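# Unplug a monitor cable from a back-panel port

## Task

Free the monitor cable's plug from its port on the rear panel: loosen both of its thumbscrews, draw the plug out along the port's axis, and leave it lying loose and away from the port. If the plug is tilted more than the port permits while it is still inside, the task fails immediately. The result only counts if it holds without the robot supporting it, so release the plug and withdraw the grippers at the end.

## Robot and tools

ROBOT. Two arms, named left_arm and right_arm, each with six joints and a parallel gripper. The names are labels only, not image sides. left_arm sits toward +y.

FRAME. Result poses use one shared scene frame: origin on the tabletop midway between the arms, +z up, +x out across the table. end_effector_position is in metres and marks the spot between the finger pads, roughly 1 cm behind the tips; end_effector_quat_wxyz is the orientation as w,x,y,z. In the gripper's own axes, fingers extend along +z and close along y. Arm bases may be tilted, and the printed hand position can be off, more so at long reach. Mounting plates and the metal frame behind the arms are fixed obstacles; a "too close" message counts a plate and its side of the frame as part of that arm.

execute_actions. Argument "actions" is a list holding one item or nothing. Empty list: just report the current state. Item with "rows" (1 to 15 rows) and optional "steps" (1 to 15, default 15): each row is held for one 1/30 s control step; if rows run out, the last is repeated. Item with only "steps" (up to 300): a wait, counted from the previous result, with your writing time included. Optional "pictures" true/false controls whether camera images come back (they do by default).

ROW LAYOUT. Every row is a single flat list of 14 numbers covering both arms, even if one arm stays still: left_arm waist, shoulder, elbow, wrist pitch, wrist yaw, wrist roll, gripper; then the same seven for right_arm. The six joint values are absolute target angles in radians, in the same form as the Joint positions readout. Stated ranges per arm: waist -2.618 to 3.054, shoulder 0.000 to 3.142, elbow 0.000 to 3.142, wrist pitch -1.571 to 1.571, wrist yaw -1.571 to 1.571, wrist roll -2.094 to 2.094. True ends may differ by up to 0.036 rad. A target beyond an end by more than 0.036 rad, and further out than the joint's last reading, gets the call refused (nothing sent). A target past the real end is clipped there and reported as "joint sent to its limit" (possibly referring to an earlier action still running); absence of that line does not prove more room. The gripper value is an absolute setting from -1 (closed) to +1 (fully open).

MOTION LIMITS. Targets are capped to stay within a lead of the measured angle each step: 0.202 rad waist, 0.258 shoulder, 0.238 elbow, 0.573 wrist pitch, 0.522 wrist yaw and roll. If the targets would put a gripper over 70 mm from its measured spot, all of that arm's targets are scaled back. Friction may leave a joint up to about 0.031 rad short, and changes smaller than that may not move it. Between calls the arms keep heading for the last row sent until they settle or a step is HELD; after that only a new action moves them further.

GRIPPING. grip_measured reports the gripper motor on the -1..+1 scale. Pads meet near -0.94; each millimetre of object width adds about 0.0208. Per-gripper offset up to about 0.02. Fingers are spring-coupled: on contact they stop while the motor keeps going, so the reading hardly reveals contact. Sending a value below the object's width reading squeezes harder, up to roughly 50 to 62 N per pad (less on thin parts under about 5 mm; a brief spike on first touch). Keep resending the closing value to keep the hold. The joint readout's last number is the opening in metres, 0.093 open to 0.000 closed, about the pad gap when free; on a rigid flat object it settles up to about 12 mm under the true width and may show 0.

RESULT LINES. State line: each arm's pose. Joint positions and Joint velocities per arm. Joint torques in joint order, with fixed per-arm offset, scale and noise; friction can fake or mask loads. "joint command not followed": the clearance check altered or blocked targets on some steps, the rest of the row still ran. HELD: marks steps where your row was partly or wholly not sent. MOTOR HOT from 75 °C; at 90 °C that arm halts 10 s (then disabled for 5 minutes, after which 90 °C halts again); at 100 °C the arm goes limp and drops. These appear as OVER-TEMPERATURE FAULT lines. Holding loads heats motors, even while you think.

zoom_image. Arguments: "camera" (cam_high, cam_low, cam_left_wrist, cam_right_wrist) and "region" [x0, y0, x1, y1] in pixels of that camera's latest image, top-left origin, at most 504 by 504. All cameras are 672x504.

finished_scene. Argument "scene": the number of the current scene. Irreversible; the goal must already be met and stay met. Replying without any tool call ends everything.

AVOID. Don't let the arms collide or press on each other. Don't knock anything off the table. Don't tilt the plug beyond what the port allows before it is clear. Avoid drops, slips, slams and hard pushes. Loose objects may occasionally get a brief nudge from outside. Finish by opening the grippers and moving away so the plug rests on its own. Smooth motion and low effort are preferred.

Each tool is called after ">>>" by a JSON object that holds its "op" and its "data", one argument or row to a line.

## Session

>>> {"op": "execute_actions", "data": {
  "actions": []
}}

Scene clock: 0.00 s of 10600.00 s.
left_arm: end_effector_position=(+0.3870, +0.2120, +0.2273) grip_measured=-0.937 end_effector_quat_wxyz=(+0.266, +0.821, +0.505, -0.018) | right_arm: end_effector_position=(+0.2883, -0.0404, +0.1288) grip_measured=+0.994 end_effector_quat_wxyz=(+0.224, -0.555, +0.645, -0.475)
Joint positions: left_arm=[ 0.04   1.733  1.158 -0.658  0.418  1.86   0.   ] | right_arm=[ 1.074  2.108  0.801 -0.298  1.128 -0.245  0.093]
Joint velocities: left_arm=[-0.002  0.007 -0.017 -0.066  0.037 -0.007 -0.001] | right_arm=[ 0.012  0.012  0.012 -0.037 -0.007 -0.051 -0.   ]
Joint torques (N m, as the arm reports them, + toward a larger angle): no reading

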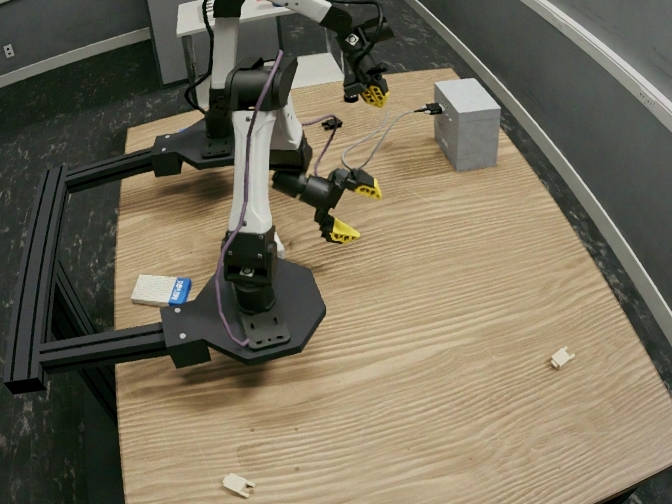

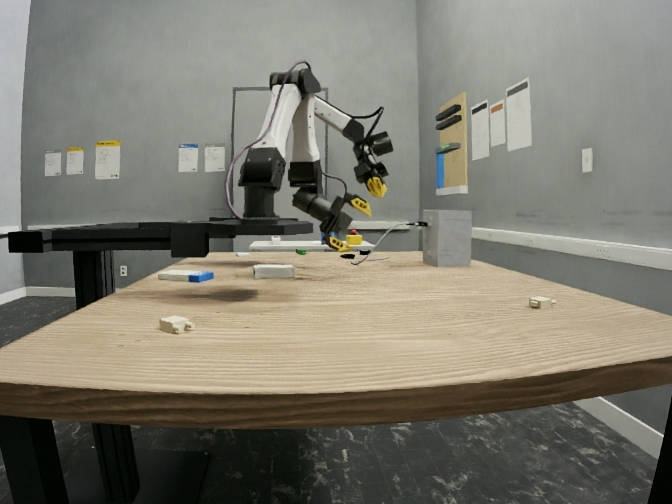

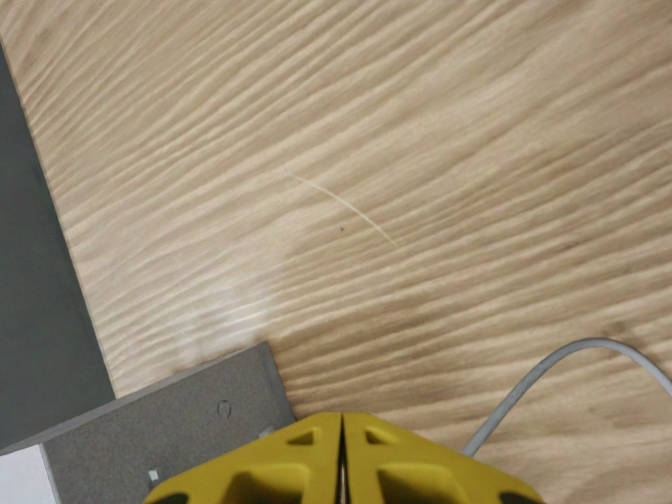

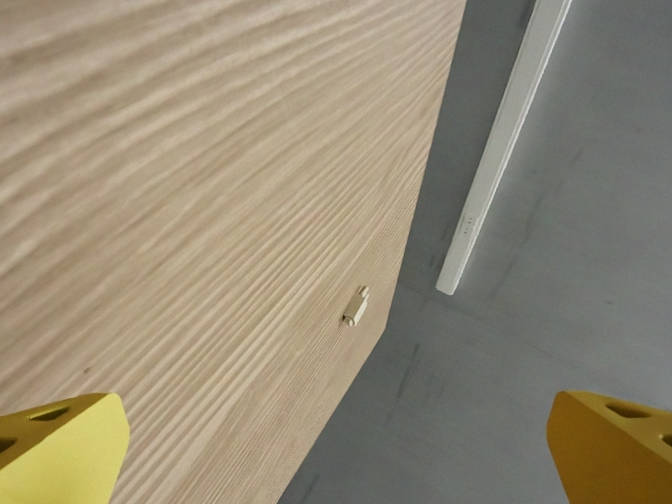

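>>> {"op": "execute_actions", "data": {
  "actions": [
    {"rows":[[0.05,1.7,0.8,0.6,0,0.5,0.3,0.4,1.8,0.8,0,0.3,0,1]]}
  ],
  "pictures": false
}}

>>> {"op": "execute_actions", "data": {
  "actions": [
    {"rows":[[0.05,1.9,0.45,1.4,0,0,0.3,0.4,1.8,0.95,0.3,-0.3,0,1]]}
  ],
  "pictures": false
}}

>>> {"op": "execute_actions", "data": {
  "actions": [
    {"rows":[[0.05,2.15,0.45,1.45,0,0,0.3,0.4,1.8,0.95,0.3,-0.3,0,1]]}
  ],
  "pictures": false
}}

>>> {"op": "execute_actions", "data": {
  "actions": [
    {"steps":15}
  ]
}}

Scene clock: 4.00 s of 10600.00 s.
left_arm: end_effector_position=(+0.4938, +0.2675, +0.2673) grip_measured=+0.298 end_effector_quat_wxyz=(+0.523, +0.316, +0.781, +0.127) | right_arm: end_effector_position=(+0.4202, -0.1038, +0.1633) grip_measured=+0.994 end_effector_quat_wxyz=(+0.315, -0.172, +0.929, -0.090)
Joint positions: left_arm=[0.044 1.711 0.797 0.494 0.024 0.657 0.06 ] | right_arm=[ 0.383  1.789  0.818 -0.003  0.359 -0.014  0.093]
Joint velocities: left_arm=[-0.002 -0.022  0.007  0.769 -0.168 -1.048 -0.   ] | right_arm=[ 0.188  0.012 -0.022 -0.007 -0.344  0.081 -0.001]
Joint torques (N m, as the arm reports them, + toward a larger angle): left_arm=[ 0.39 -8.37  7.51  2.13 -0.03 -0.12] | right_arm=[ 0.83 -6.54  6.26  1.6   0.23 -0.01]
Steps of this call (steps 1 to 90: nothing new was sent; then 0.50 s passed at rest; steps 91 to 105: all 15 steps of this action). Readings (joint positions):
91: left_arm=[0.039 1.721 1.112 -0.564 0.365 1.777] | right_arm=[1.052 2.082 0.794 -0.270 1.049 -0.214]
92: left_arm=[0.039 1.704 1.042 -0.436 0.294 1.677] | right_arm=[1.005 2.030 0.785 -0.238 0.948 -0.181]
94: left_arm=[0.043 1.696 0.900 -0.212 0.188 1.478] | right_arm=[0.873 1.903 0.786 -0.165 0.755 -0.124]
98: left_arm=[0.044 1.715 0.797 0.102 0.086 1.133] | right_arm=[0.579 1.786 0.817 -0.029 0.486 -0.054]
105: the state above

Scene clock: 4.50 s of 10600.00 s.
left_arm: end_effector_position=(+0.4517, +0.2743, +0.2452) grip_measured=+0.298 end_effector_quat_wxyz=(+0.658, +0.049, +0.751, -0.036) | right_arm: end_effector_position=(+0.4513, +0.0316, +0.2499) grip_measured=+0.994 end_effector_quat_wxyz=(+0.429, -0.265, +0.832, +0.232)
Joint positions: left_arm=[0.044 1.911 0.441 1.352 0.008 0.033 0.06 ] | right_arm=[ 0.397  1.8    0.944  0.279 -0.258 -0.007  0.093]
Joint velocities: left_arm=[-0.002  0.027 -0.007  0.256  0.066 -0.198  0.   ] | right_arm=[-0.002 -0.002 -0.002  0.037 -0.256  0.051 -0.001]
Joint torques (N m, as the arm reports them, + toward a larger angle): left_arm=[ 0.48 -7.78  5.35  2.3  -0.06 -0.07] | right_arm=[ 0.24 -7.89  9.35  2.09 -0.05  0.01]
Steps of this call (steps 1 to 15: all 15 steps of this action). Readings (joint positions):
1: left_arm=[0.044 1.731 0.763 0.613 0.022 0.568] | right_arm=[0.385 1.791 0.824 0.009 0.310 -0.013]
2: left_arm=[0.044 1.763 0.710 0.762 0.019 0.468] | right_arm=[0.386 1.796 0.837 0.031 0.247 -0.013]
4: left_arm=[0.044 1.843 0.575 0.987 0.014 0.302] | right_arm=[0.387 1.800 0.873 0.087 0.113 -0.012]
8: left_arm=[0.044 1.920 0.441 1.163 0.010 0.128] | right_arm=[0.394 1.800 0.935 0.214 -0.122 -0.009]
15: the state above

Scene clock: 5.00 s of 10600.00 s.
left_arm: end_effector_position=(+0.4441, +0.2736, +0.1672) grip_measured=+0.298 end_effector_quat_wxyz=(+0.599, +0.043, +0.799, -0.042) | right_arm: end_effector_position=(+0.4486, +0.0360, +0.2522) grip_measured=+0.994 end_effector_quat_wxyz=(+0.427, -0.271, +0.827, +0.246)
Joint positions: left_arm=[0.044 2.159 0.454 1.437 0.008 0.009 0.06 ] | right_arm=[ 0.397  1.8    0.944  0.285 -0.29  -0.006  0.093]
Joint velocities: left_arm=[ 0.002  0.002  0.002  0.11  -0.051  0.051 -0.   ] | right_arm=[-0.002 -0.002  0.007 -0.051 -0.066  0.007  0.   ]
Joint torques (N m, as the arm reports them, + toward a larger angle): left_arm=[ 0.46 -8.46  2.89  2.41 -0.06 -0.08] | right_arm=[ 0.29 -8.14  9.51  2.17 -0.2  -0.02]
Steps of this call (steps 1 to 15: all 15 steps of this action). Readings (joint positions):
1: left_arm=[0.044 1.943 0.442 1.392 0.008 0.028] | right_arm=[0.397 1.800 0.944 0.280 -0.265 -0.007]
2: left_arm=[0.044 1.999 0.451 1.433 0.008 0.024] | right_arm=[0.397 1.800 0.944 0.281 -0.270 -0.007]
4: left_arm=[0.044 2.103 0.454 1.435 0.008 0.018] | right_arm=[0.397 1.800 0.944 0.283 -0.278 -0.007]
8: left_arm=[0.044 2.159 0.454 1.412 0.008 0.012] | right_arm=[0.397 1.800 0.944 0.285 -0.286 -0.006]
15: the state above

Scene clock: 5.50 s of 10600.00 s.
left_arm: end_effector_position=(+0.4444, +0.2736, +0.1682) grip_measured=+0.298 end_effector_quat_wxyz=(+0.600, +0.043, +0.797, -0.042) | right_arm: end_effector_position=(+0.4485, +0.0361, +0.2523) grip_measured=+0.994 end_effector_quat_wxyz=(+0.427, -0.271, +0.826, +0.246)
Joint positions: left_arm=[0.044 2.159 0.454 1.441 0.008 0.008 0.06 ] | right_arm=[ 0.397  1.8    0.944  0.286 -0.291 -0.006  0.093]
Joint velocities: left_arm=[ 0.002  0.012  0.007  0.051 -0.037 -0.022 -0.   ] | right_arm=[-0.007 -0.012  0.017 -0.125 -0.095  0.051 -0.001]
Joint torques (N m, as the arm reports them, + toward a larger angle): left_arm=[ 0.51 -8.4   2.76  2.4  -0.09 -0.04] | right_arm=[ 0.33 -8.18  9.48  2.11 -0.13  0.02]
Steps of this call (steps 1 to 15: the robot went on to your last target). Readings (joint positions):
1: left_arm=[0.044 2.159 0.454 1.437 0.008 0.009] | right_arm=[0.397 1.800 0.944 0.286 -0.290 -0.006]
2: left_arm=[0.044 2.159 0.454 1.438 0.008 0.008] | right_arm=[0.397 1.800 0.944 0.286 -0.290 -0.006]
4: left_arm=[0.044 2.159 0.454 1.439 0.008 0.008] | right_arm=[0.397 1.800 0.944 0.286 -0.291 -0.006]
8: left_arm=[0.044 2.159 0.454 1.440 0.008 0.008] | right_arm=[0.397 1.800 0.944 0.286 -0.291 -0.006]
15: the state above
All arms were judged still, so your last target was given up. Only a new action makes them travel on or press farther. Fingers that are still opening or closing keep moving.

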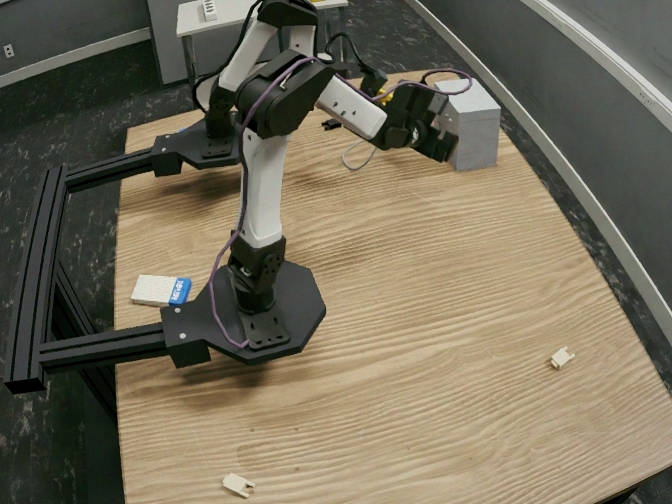

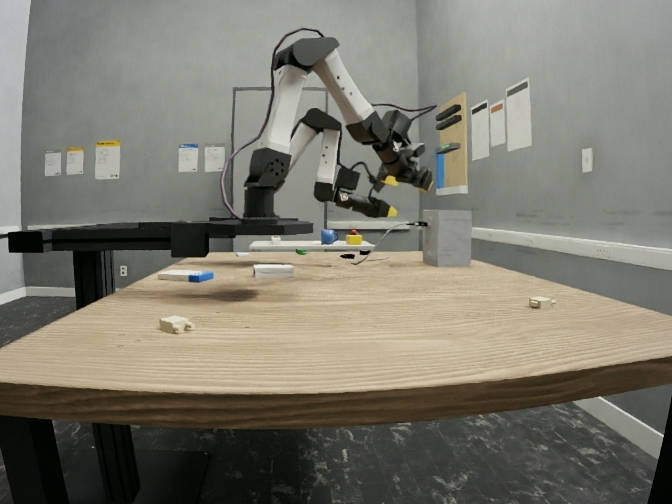

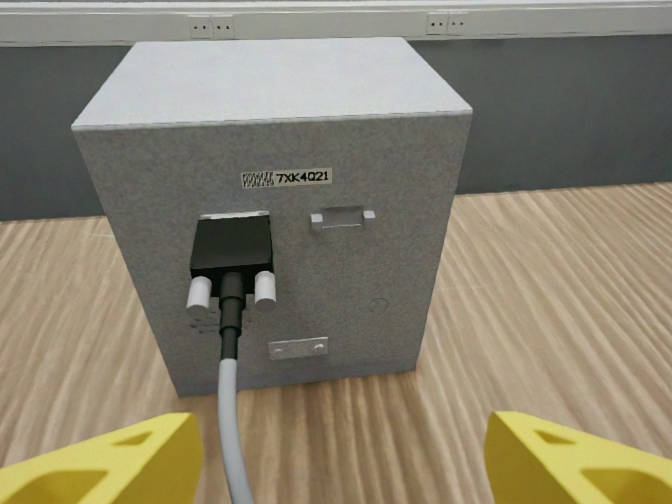

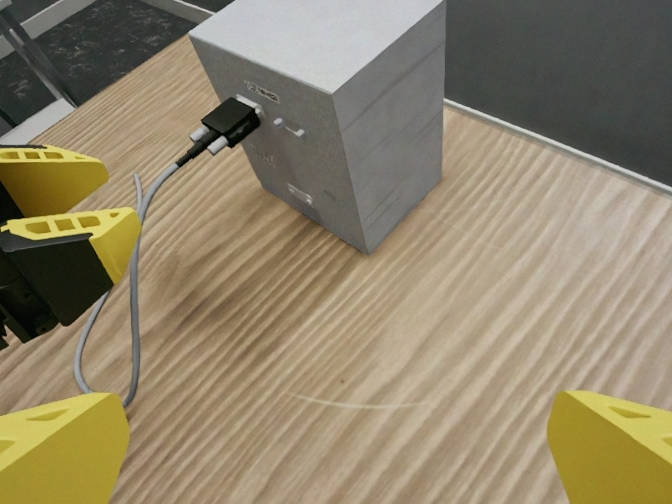

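>>> {"op": "execute_actions", "data": {
  "actions": [
    {"rows":[[0.05,2.27,0.65,1.45,-0.21,0,0.3,0.4,1.8,0.95,0.3,-0.3,0,1]]}
  ],
  "pictures": false
}}

>>> {"op": "execute_actions", "data": {
  "actions": [
    {"steps":10}
  ]
}}

Scene clock: 12.03 s of 10600.00 s.
left_arm: end_effector_position=(+0.4908, +0.3032, +0.1763) grip_measured=+0.298 end_effector_quat_wxyz=(+0.635, -0.024, +0.771, +0.035) | right_arm: end_effector_position=(+0.4485, +0.0361, +0.2523) grip_measured=+0.994 end_effector_quat_wxyz=(+0.427, -0.271, +0.826, +0.246)
Joint positions: left_arm=[ 0.045  2.256  0.634  1.446 -0.195  0.008  0.06 ] | right_arm=[ 0.397  1.8    0.944  0.286 -0.291 -0.006  0.093]
Joint velocities: left_arm=[ 0.002  0.002  0.002  0.022 -0.066  0.037 -0.002] | right_arm=[-0.012 -0.007 -0.017  0.022  0.022 -0.037  0.   ]
Joint torques (N m, as the arm reports them, + toward a larger angle): left_arm=[ 0.4  -7.71  4.94  2.31 -0.09 -0.08] | right_arm=[ 0.06 -8.24  9.45  2.13 -0.06  0.01]
Steps of this call (steps 1 to 90: nothing new was sent; then 3.03 s passed at rest; steps 91 to 105: all 15 steps of this action). Readings (joint positions):
91: left_arm=[0.044 2.175 0.479 1.443 -0.021 0.008] | right_arm=[0.397 1.800 0.944 0.286 -0.291 -0.006]
92: left_arm=[0.044 2.208 0.535 1.443 -0.057 0.008] | right_arm=[0.397 1.800 0.944 0.286 -0.291 -0.006]
94: left_arm=[0.045 2.251 0.616 1.443 -0.112 0.008] | right_arm=[0.397 1.800 0.944 0.286 -0.291 -0.006]
98: left_arm=[0.045 2.256 0.634 1.446 -0.166 0.008] | right_arm=[0.397 1.800 0.944 0.286 -0.291 -0.006]
105: the state above

Scene clock: 12.37 s of 10600.00 s.
left_arm: end_effector_position=(+0.4908, +0.3043, +0.1763) grip_measured=+0.298 end_effector_quat_wxyz=(+0.635, -0.026, +0.771, +0.038) | right_arm: end_effector_position=(+0.4485, +0.0361, +0.2523) grip_measured=+0.994 end_effector_quat_wxyz=(+0.427, -0.271, +0.826, +0.246)
Joint positions: left_arm=[ 0.045  2.256  0.634  1.446 -0.202  0.008  0.06 ] | right_arm=[ 0.397  1.8    0.944  0.286 -0.291 -0.006  0.093]
Joint velocities: left_arm=[-0.017 -0.017  0.002  0.095 -0.081 -0.11   0.001] | right_arm=[-0.012  0.002  0.007  0.007  0.007 -0.051  0.   ]
Joint torques (N m, as the arm reports them, + toward a larger angle): left_arm=[ 0.4  -7.71  4.98  2.35 -0.13 -0.06] | right_arm=[ 0.54 -8.2   9.6   2.12 -0.08 -0.01]
Steps of this call (steps 1 to 10: the robot went on to your last target). Readings (joint positions):
1: left_arm=[0.045 2.256 0.634 1.446 -0.197 0.008] | right_arm=[0.397 1.800 0.944 0.286 -0.291 -0.006]
2: left_arm=[0.045 2.256 0.634 1.446 -0.198 0.008] | right_arm=[0.397 1.800 0.944 0.286 -0.291 -0.006]
4: left_arm=[0.045 2.256 0.634 1.446 -0.200 0.008] | right_arm=[0.397 1.800 0.944 0.286 -0.291 -0.006]
8: left_arm=[0.045 2.256 0.634 1.446 -0.201 0.008] | right_arm=[0.397 1.800 0.944 0.286 -0.291 -0.006]
10: the state above

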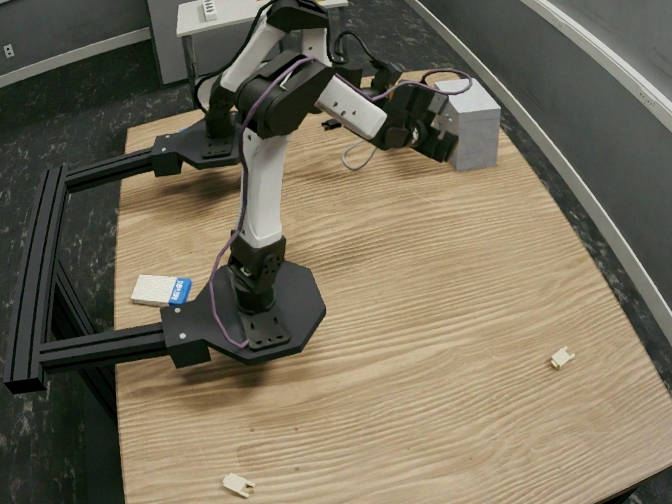

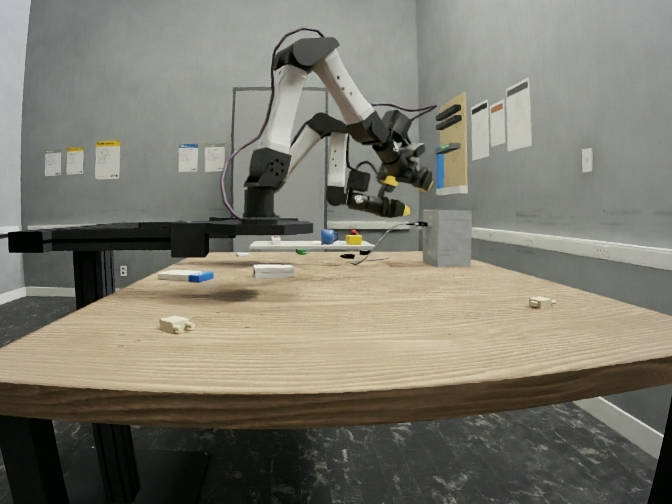

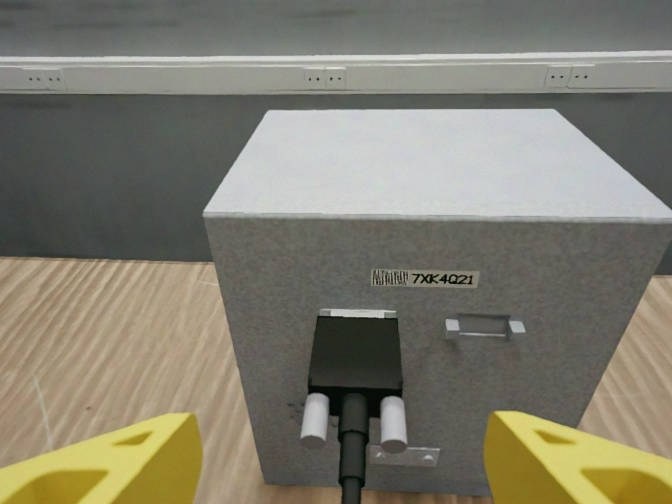

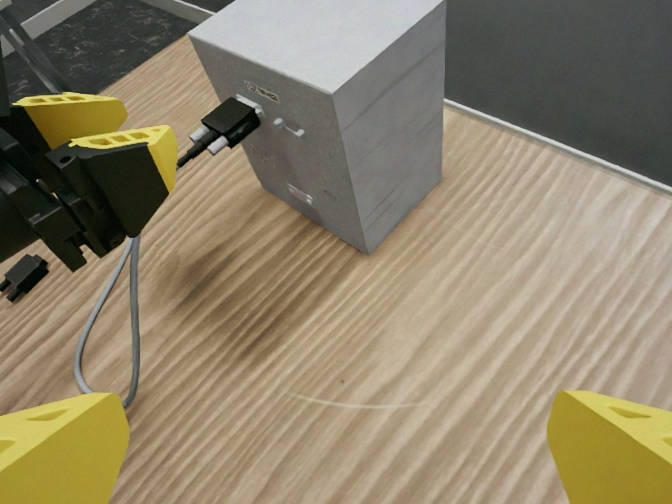

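>>> {"op": "execute_actions", "data": {
  "actions": [
    {"rows":[[0.067,2.37,0.7,1.5,-0.125,0,0.3,0.4,1.8,0.95,0.3,-0.3,0,1]]}
  ],
  "pictures": false
}}

>>> {"op": "execute_actions", "data": {
  "actions": [
    {"rows":[[0.067,2.445,0.735,1.525,-0.125,0,0.3,0.4,1.8,0.95,0.3,-0.3,0,1]]}
  ]
}}

>>> {"op": "zoom_image", "data": {
  "camera": "cam_low",
  "region": [370,195,450,255]
}}

>>> {"op": "zoom_image", "data": {
  "camera": "cam_right_wrist",
  "region": [120,70,300,220]
}}

Scene clock: 18.17 s of 10600.00 s.
left_arm: end_effector_position=(+0.4961, +0.2990, +0.1498) grip_measured=+0.298 end_effector_quat_wxyz=(+0.629, -0.009, +0.777, +0.017) | right_arm: end_effector_position=(+0.4485, +0.0361, +0.2523) grip_measured=+0.994 end_effector_quat_wxyz=(+0.427, -0.271, +0.826, +0.246)
Joint positions: left_arm=[ 0.059  2.364  0.68   1.49  -0.135  0.008  0.06 ] | right_arm=[ 0.397  1.8    0.944  0.286 -0.291 -0.006  0.093]
Joint velocities: left_arm=[-0.012 -0.022  0.002 -0.007  0.022 -0.139 -0.   ] | right_arm=[ 0.012  0.002 -0.002 -0.037 -0.007 -0.066 -0.002]
Joint torques (N m, as the arm reports them, + toward a larger angle): left_arm=[ 0.55 -8.86  4.78  2.41  0.09 -0.08] | right_arm=[ 0.31 -8.05  9.42  2.12 -0.1   0.01]
Steps of this call (steps 1 to 15: the robot went on to your last target; steps 16 to 90: nothing new was sent; then 2.30 s passed at rest; steps 91 to 105: all 15 steps of this action). Readings (joint positions):
91: left_arm=[0.047 2.270 0.641 1.461 -0.192 0.008] | right_arm=[0.397 1.800 0.944 0.286 -0.291 -0.006]
92: left_arm=[0.050 2.296 0.661 1.477 -0.180 0.008] | right_arm=[0.397 1.800 0.944 0.286 -0.291 -0.006]
94: left_arm=[0.056 2.340 0.680 1.482 -0.162 0.008] | right_arm=[0.397 1.800 0.944 0.286 -0.291 -0.006]
98: left_arm=[0.059 2.364 0.680 1.482 -0.145 0.008] | right_arm=[0.397 1.800 0.944 0.286 -0.291 -0.006]
105: the state above

Scene clock: 18.67 s of 10600.00 s.
left_arm: end_effector_position=(+0.4984, +0.2981, +0.1318) grip_measured=+0.298 end_effector_quat_wxyz=(+0.624, -0.008, +0.781, +0.017) | right_arm: end_effector_position=(+0.4485, +0.0361, +0.2523) grip_measured=+0.994 end_effector_quat_wxyz=(+0.427, -0.271, +0.826, +0.246)
Joint positions: left_arm=[ 0.059  2.436  0.714  1.516 -0.133  0.008  0.06 ] | right_arm=[ 0.397  1.8    0.944  0.286 -0.291 -0.006  0.093]
Joint velocities: left_arm=[-0.012  0.002  0.007  0.022  0.022  0.081  0.001] | right_arm=[-0.012  0.012  0.002 -0.007 -0.022  0.022  0.001]
Joint torques (N m, as the arm reports them, + toward a larger angle): left_arm=[ 0.56 -8.75  4.79  2.36  0.04 -0.08] | right_arm=[ 0.28 -8.21  9.64  2.06 -0.12 -0.05]
Steps of this call (steps 1 to 15: all 15 steps of this action). Readings (joint positions):
1: left_arm=[0.059 2.374 0.686 1.499 -0.135 0.008] | right_arm=[0.397 1.800 0.944 0.286 -0.291 -0.006]
2: left_arm=[0.059 2.391 0.699 1.509 -0.135 0.008] | right_arm=[0.397 1.800 0.944 0.286 -0.291 -0.006]
4: left_arm=[0.059 2.419 0.713 1.512 -0.134 0.008] | right_arm=[0.397 1.800 0.944 0.286 -0.291 -0.006]
8: left_arm=[0.059 2.436 0.714 1.512 -0.133 0.008] | right_arm=[0.397 1.800 0.944 0.286 -0.291 -0.006]
15: the state above

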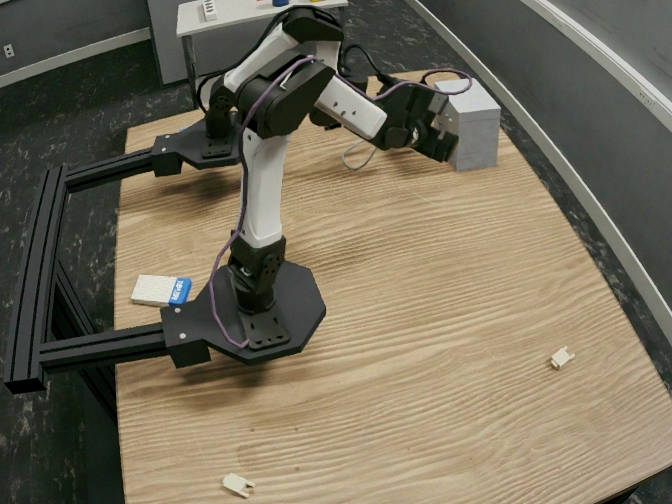

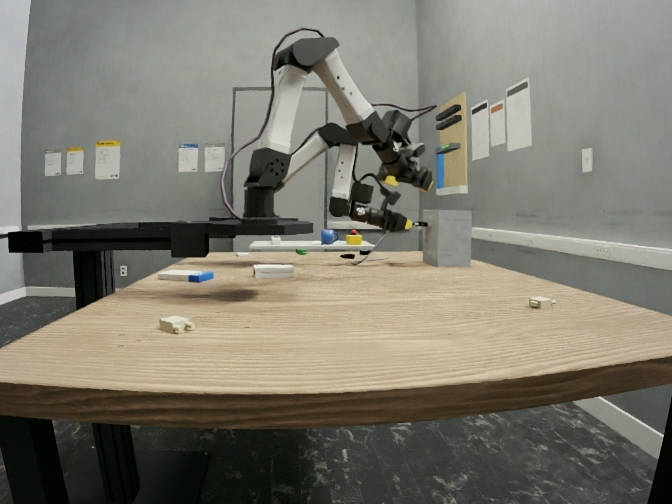

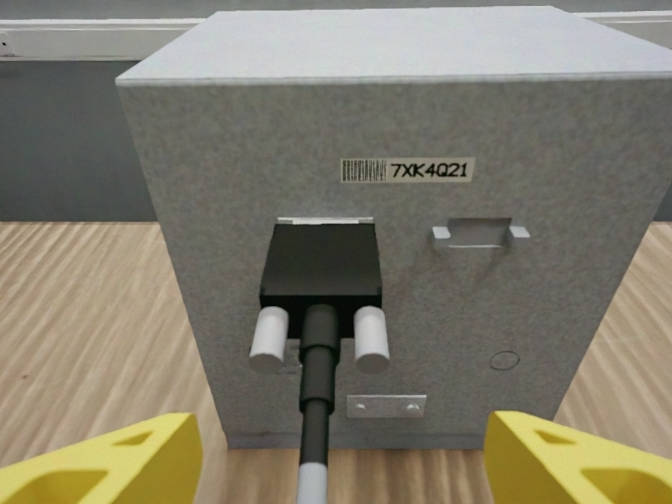

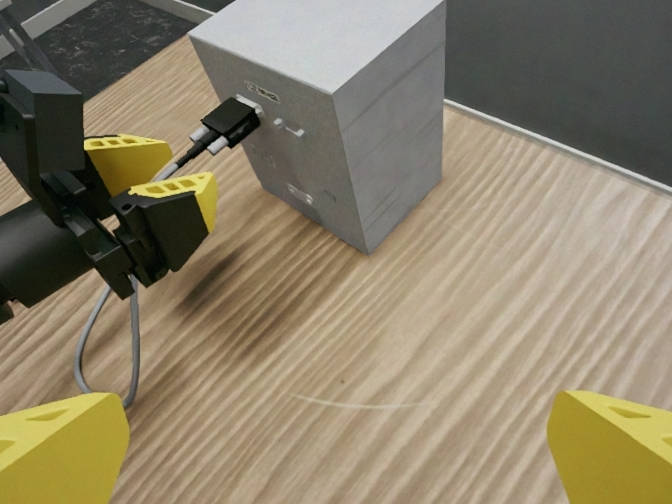

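Region (370, 195, 450, 255) of cam_low's 672x504 image, scaled by 6.300, with more detail than that image has; it fills the top 378 rows of this view, and the rest is white.

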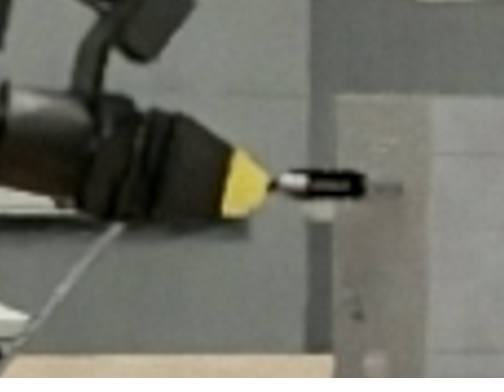

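Region (120, 70, 300, 220) of cam_right_wrist's 672x504 image, scaled by 2.800, with more detail than that image has.

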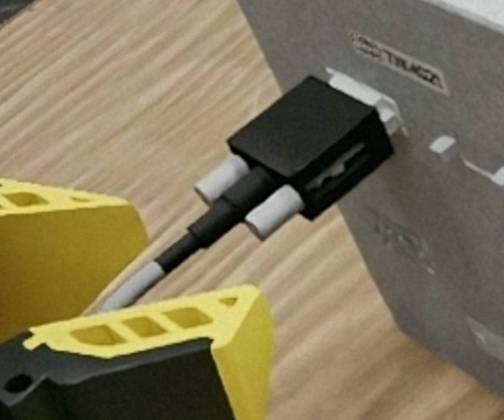

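>>> {"op": "execute_actions", "data": {
  "actions": [
    {"rows":[[0.093,2.48,0.805,1.52,-0.1,0,0,0.4,1.8,0.95,0.3,-0.3,0,1]]}
  ]
}}

>>> {"op": "zoom_image", "data": {
  "camera": "cam_low",
  "region": [370,195,450,255]
}}

>>> {"op": "zoom_image", "data": {
  "camera": "cam_right_wrist",
  "region": [120,70,300,220]
}}

Scene clock: 21.27 s of 10600.00 s.
left_arm: end_effector_position=(+0.5163, +0.3064, +0.1370) grip_measured=+0.002 end_effector_quat_wxyz=(+0.640, -0.013, +0.768, +0.015) | right_arm: end_effector_position=(+0.4485, +0.0362, +0.2524) grip_measured=+0.994 end_effector_quat_wxyz=(+0.427, -0.271, +0.826, +0.246)
Joint positions: left_arm=[ 0.088  2.464  0.784  1.517 -0.108  0.008  0.045] | right_arm=[ 0.397  1.8    0.944  0.286 -0.291 -0.006  0.093]
Joint velocities: left_arm=[ 0.002 -0.017 -0.002  0.037 -0.022  0.007 -0.001] | right_arm=[ 0.012 -0.017  0.002  0.022  0.022  0.022  0.001]
Joint torques (N m, as the arm reports them, + toward a larger angle): left_arm=[ 0.47 -8.7   4.9   2.34  0.06 -0.06] | right_arm=[ 0.15 -7.99  9.2   2.12 -0.11  0.03]
Steps of this call (steps 1 to 15: the robot went on to your last target; steps 16 to 63: nothing new was sent; steps 64 to 78: all 15 steps of this action). Readings (joint positions):
64: left_arm=[0.062 2.441 0.724 1.516 -0.128 0.008] | right_arm=[0.397 1.800 0.944 0.286 -0.291 -0.006]
65: left_arm=[0.068 2.452 0.746 1.516 -0.122 0.008] | right_arm=[0.397 1.800 0.944 0.286 -0.291 -0.006]
67: left_arm=[0.080 2.464 0.776 1.516 -0.117 0.008] | right_arm=[0.397 1.800 0.944 0.286 -0.291 -0.006]
71: left_arm=[0.088 2.464 0.784 1.517 -0.113 0.008] | right_arm=[0.397 1.800 0.944 0.286 -0.291 -0.006]
78: the state above

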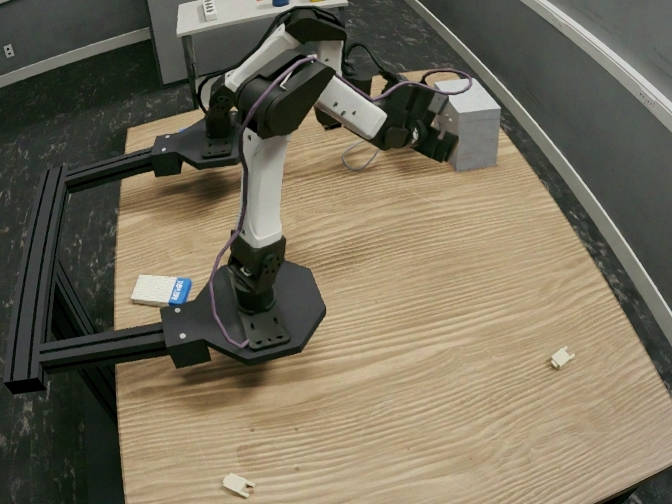

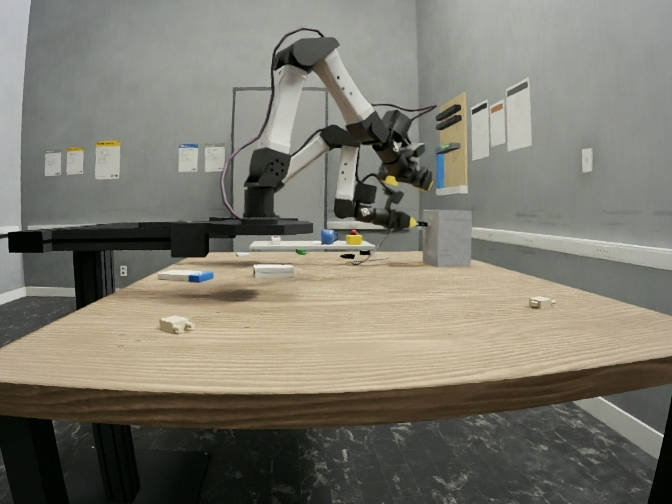

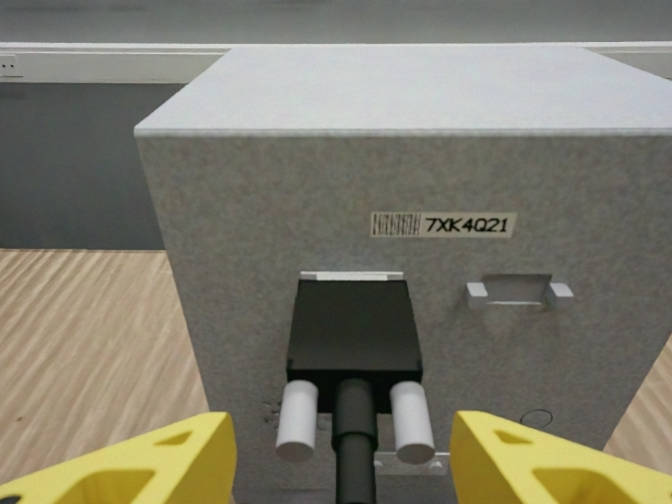

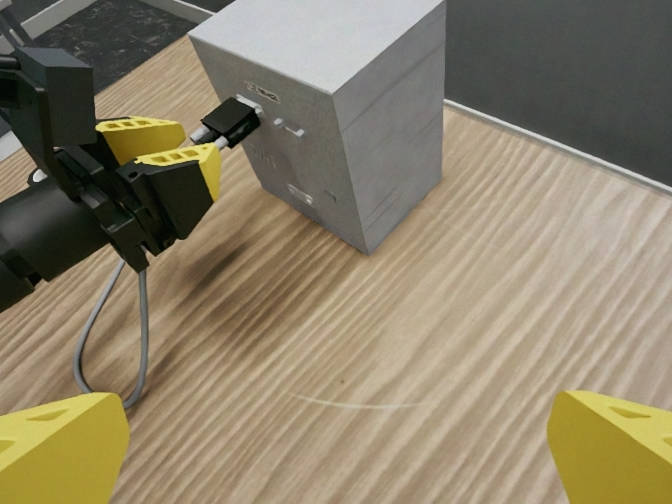

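Region (370, 195, 450, 255) of cam_low's 672x504 image, scaled by 6.300, with more detail than that image has; it fills the top 378 rows of this view, and the rest is white.

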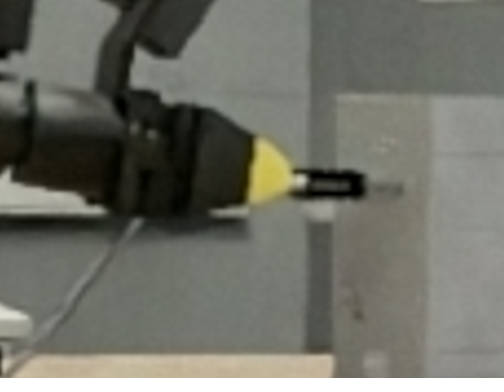

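Region (120, 70, 300, 220) of cam_right_wrist's 672x504 image, scaled by 2.800, with more detail than that image has.

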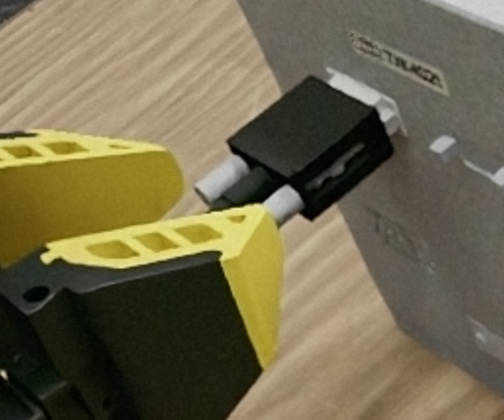

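>>> {"op": "execute_actions", "data": {
  "actions": [
    {"rows":[[0.078,2.505,0.84,1.52,-0.1,0.35,0,0.4,1.8,0.95,0.3,-0.3,0,1]]}
  ],
  "pictures": false
}}

>>> {"op": "execute_actions", "data": {
  "actions": [
    {"rows":[[0.084,2.495,0.825,1.52,-0.1,0.35,-0.5,0.4,1.8,0.95,0.3,-0.3,0,1]],"steps":6}
  ]
}}

>>> {"op": "execute_actions", "data": {
  "actions": [
    {"rows":[[0.084,2.495,0.825,1.52,-0.1,-0.35,-0.5,0.4,1.8,0.95,0.3,-0.3,0,1]]}
  ]
}}

Scene clock: 24.33 s of 10600.00 s.
left_arm: end_effector_position=(+0.5227, +0.3033, +0.1347) grip_measured=+0.002 end_effector_quat_wxyz=(+0.634, +0.112, +0.756, +0.114) | right_arm: end_effector_position=(+0.4485, +0.0362, +0.2524) grip_measured=+0.994 end_effector_quat_wxyz=(+0.427, -0.271, +0.826, +0.246)
Joint positions: left_arm=[ 0.084  2.488  0.816  1.519 -0.103  0.328  0.045] | right_arm=[ 0.397  1.8    0.944  0.286 -0.291 -0.006  0.093]
Joint velocities: left_arm=[ 0.007 -0.002 -0.022 -0.066  0.007  0.095 -0.001] | right_arm=[ 0.002 -0.002 -0.002 -0.037  0.007 -0.022  0.001]
Joint torques (N m, as the arm reports them, + toward a larger angle): left_arm=[-0.61 -8.73  5.28  2.32  0.02  0.08] | right_arm=[ 0.11 -8.09  9.52  2.1  -0.12 -0.04]
Steps of this call (steps 1 to 15: the robot went on to your last target; steps 16 to 77: nothing new was sent; steps 78 to 92: all 15 steps of this action). Readings (joint positions):
78: left_arm=[0.088 2.468 0.789 1.519 -0.107 0.061] | right_arm=[0.397 1.800 0.944 0.286 -0.291 -0.006]
79: left_arm=[0.087 2.475 0.801 1.519 -0.107 0.117] | right_arm=[0.397 1.800 0.944 0.286 -0.291 -0.006]
81: left_arm=[0.086 2.486 0.814 1.519 -0.105 0.198] | right_arm=[0.397 1.800 0.944 0.286 -0.291 -0.006]
85: left_arm=[0.084 2.488 0.816 1.519 -0.104 0.283] | right_arm=[0.397 1.800 0.944 0.286 -0.291 -0.006]
92: the state above

Scene clock: 24.53 s of 10600.00 s.
left_arm: end_effector_position=(+0.5227, +0.3032, +0.1347) grip_measured=-0.477 end_effector_quat_wxyz=(+0.633, +0.118, +0.755, +0.119) | right_arm: end_effector_position=(+0.4485, +0.0362, +0.2524) grip_measured=+0.994 end_effector_quat_wxyz=(+0.427, -0.271, +0.826, +0.246)
Joint positions: left_arm=[ 0.084  2.488  0.816  1.519 -0.102  0.344  0.022] | right_arm=[ 0.397  1.8    0.944  0.286 -0.291 -0.006  0.093]
Joint velocities: left_arm=[ 0.002  0.007  0.007  0.051 -0.007  0.066  0.   ] | right_arm=[ 0.012 -0.012  0.007  0.037  0.037 -0.037 -0.   ]
Joint torques (N m, as the arm reports them, + toward a larger angle): left_arm=[-0.15 -9.44  4.    2.3   0.01  0.03] | right_arm=[ 0.19 -8.01  9.26  2.13 -0.1   0.03]
Steps of this call (steps 1 to 6: all 6 steps of this action). Readings (joint positions):
1: left_arm=[0.084 2.488 0.816 1.519 -0.102 0.330] | right_arm=[0.397 1.800 0.944 0.286 -0.291 -0.006]
2: left_arm=[0.084 2.488 0.816 1.519 -0.103 0.334] | right_arm=[0.397 1.800 0.944 0.286 -0.291 -0.006]
4: left_arm=[0.084 2.488 0.816 1.519 -0.102 0.341] | right_arm=[0.397 1.800 0.944 0.286 -0.291 -0.006]
6: the state above

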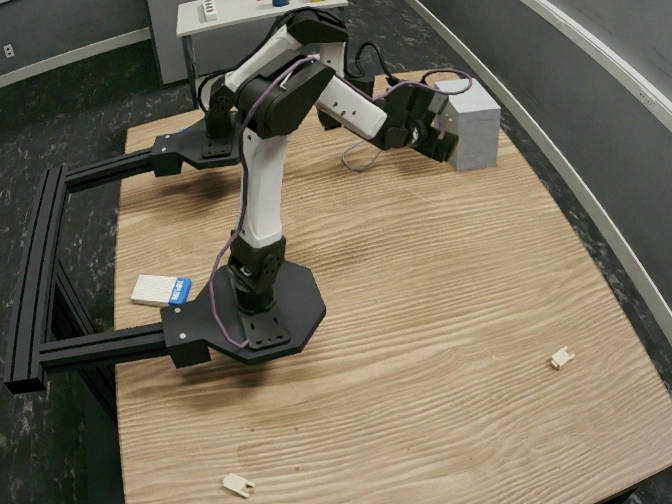

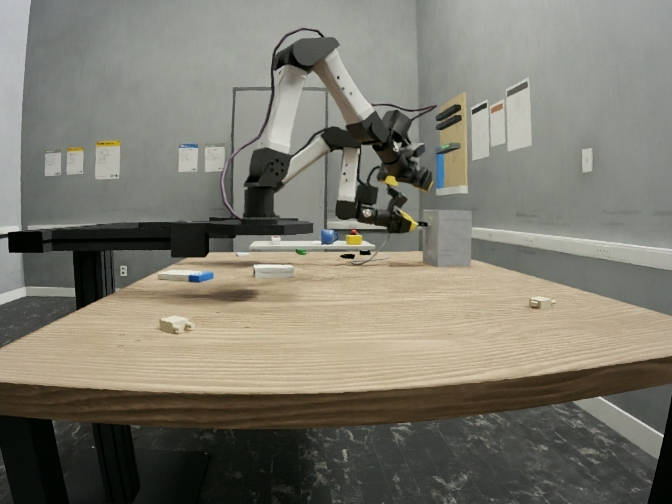

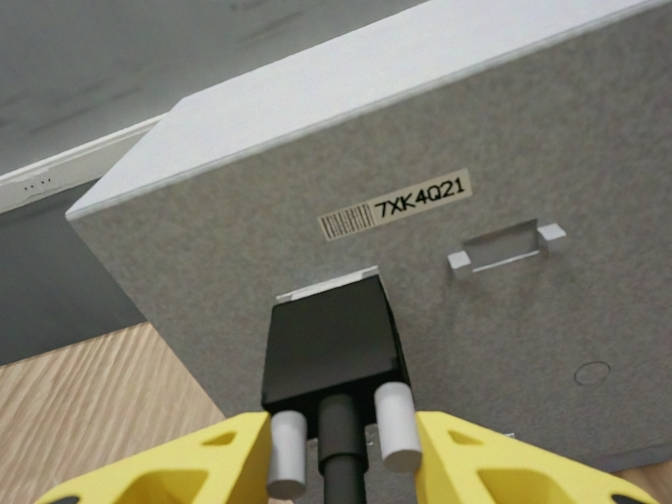

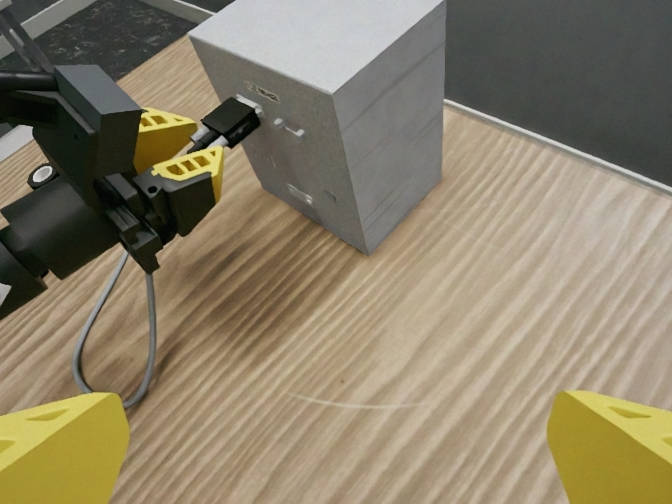

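Scene clock: 25.03 s of 10600.00 s.
left_arm: end_effector_position=(+0.5233, +0.3050, +0.1391) grip_measured=-0.479 end_effector_quat_wxyz=(+0.650, -0.088, +0.753, -0.049) | right_arm: end_effector_position=(+0.4485, +0.0362, +0.2524) grip_measured=+0.994 end_effector_quat_wxyz=(+0.427, -0.271, +0.826, +0.246)
Joint positions: left_arm=[ 0.084  2.488  0.816  1.538 -0.113 -0.188  0.022] | right_arm=[ 0.397  1.8    0.944  0.286 -0.291 -0.006  0.093]
Joint velocities: left_arm=[-0.007 -0.007 -0.002  0.11  -0.081 -0.447  0.   ] | right_arm=[-0.022  0.002  0.002 -0.022 -0.037  0.022 -0.   ]
Joint torques (N m, as the arm reports them, + toward a larger angle): left_arm=[-0.01 -9.51  3.99  1.88  0.21 -1.04] | right_arm=[ 0.31 -8.1   9.51  2.09 -0.15 -0.03]
Steps of this call (steps 1 to 15: all 15 steps of this action). Readings (joint positions):
1: left_arm=[0.084 2.488 0.816 1.519 -0.103 0.270] | right_arm=[0.397 1.800 0.944 0.286 -0.291 -0.006]
2: left_arm=[0.084 2.488 0.816 1.519 -0.103 0.193] | right_arm=[0.397 1.800 0.944 0.286 -0.291 -0.006]
4: left_arm=[0.084 2.488 0.816 1.525 -0.104 0.063] | right_arm=[0.397 1.800 0.944 0.286 -0.291 -0.006]
8: left_arm=[0.084 2.488 0.816 1.531 -0.107 -0.087] | right_arm=[0.397 1.800 0.944 0.286 -0.291 -0.006]
15: the state above

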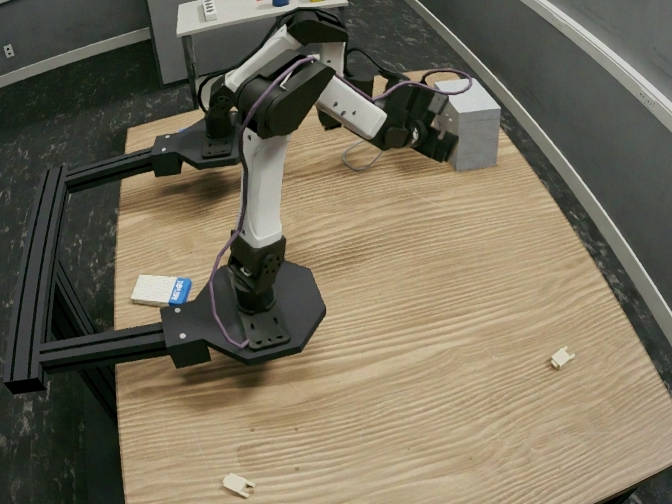

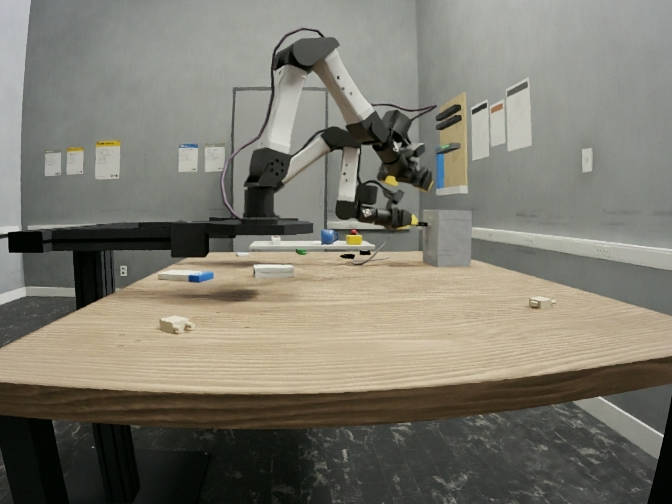

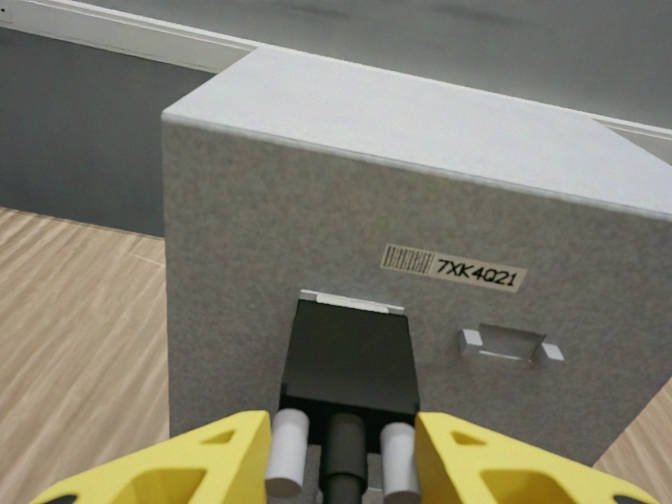

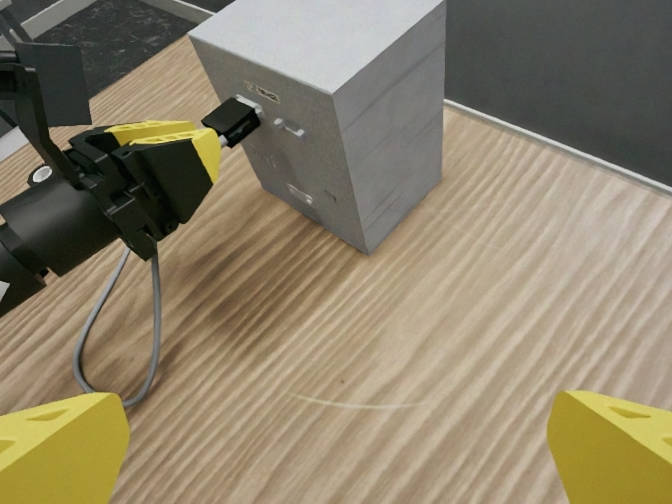

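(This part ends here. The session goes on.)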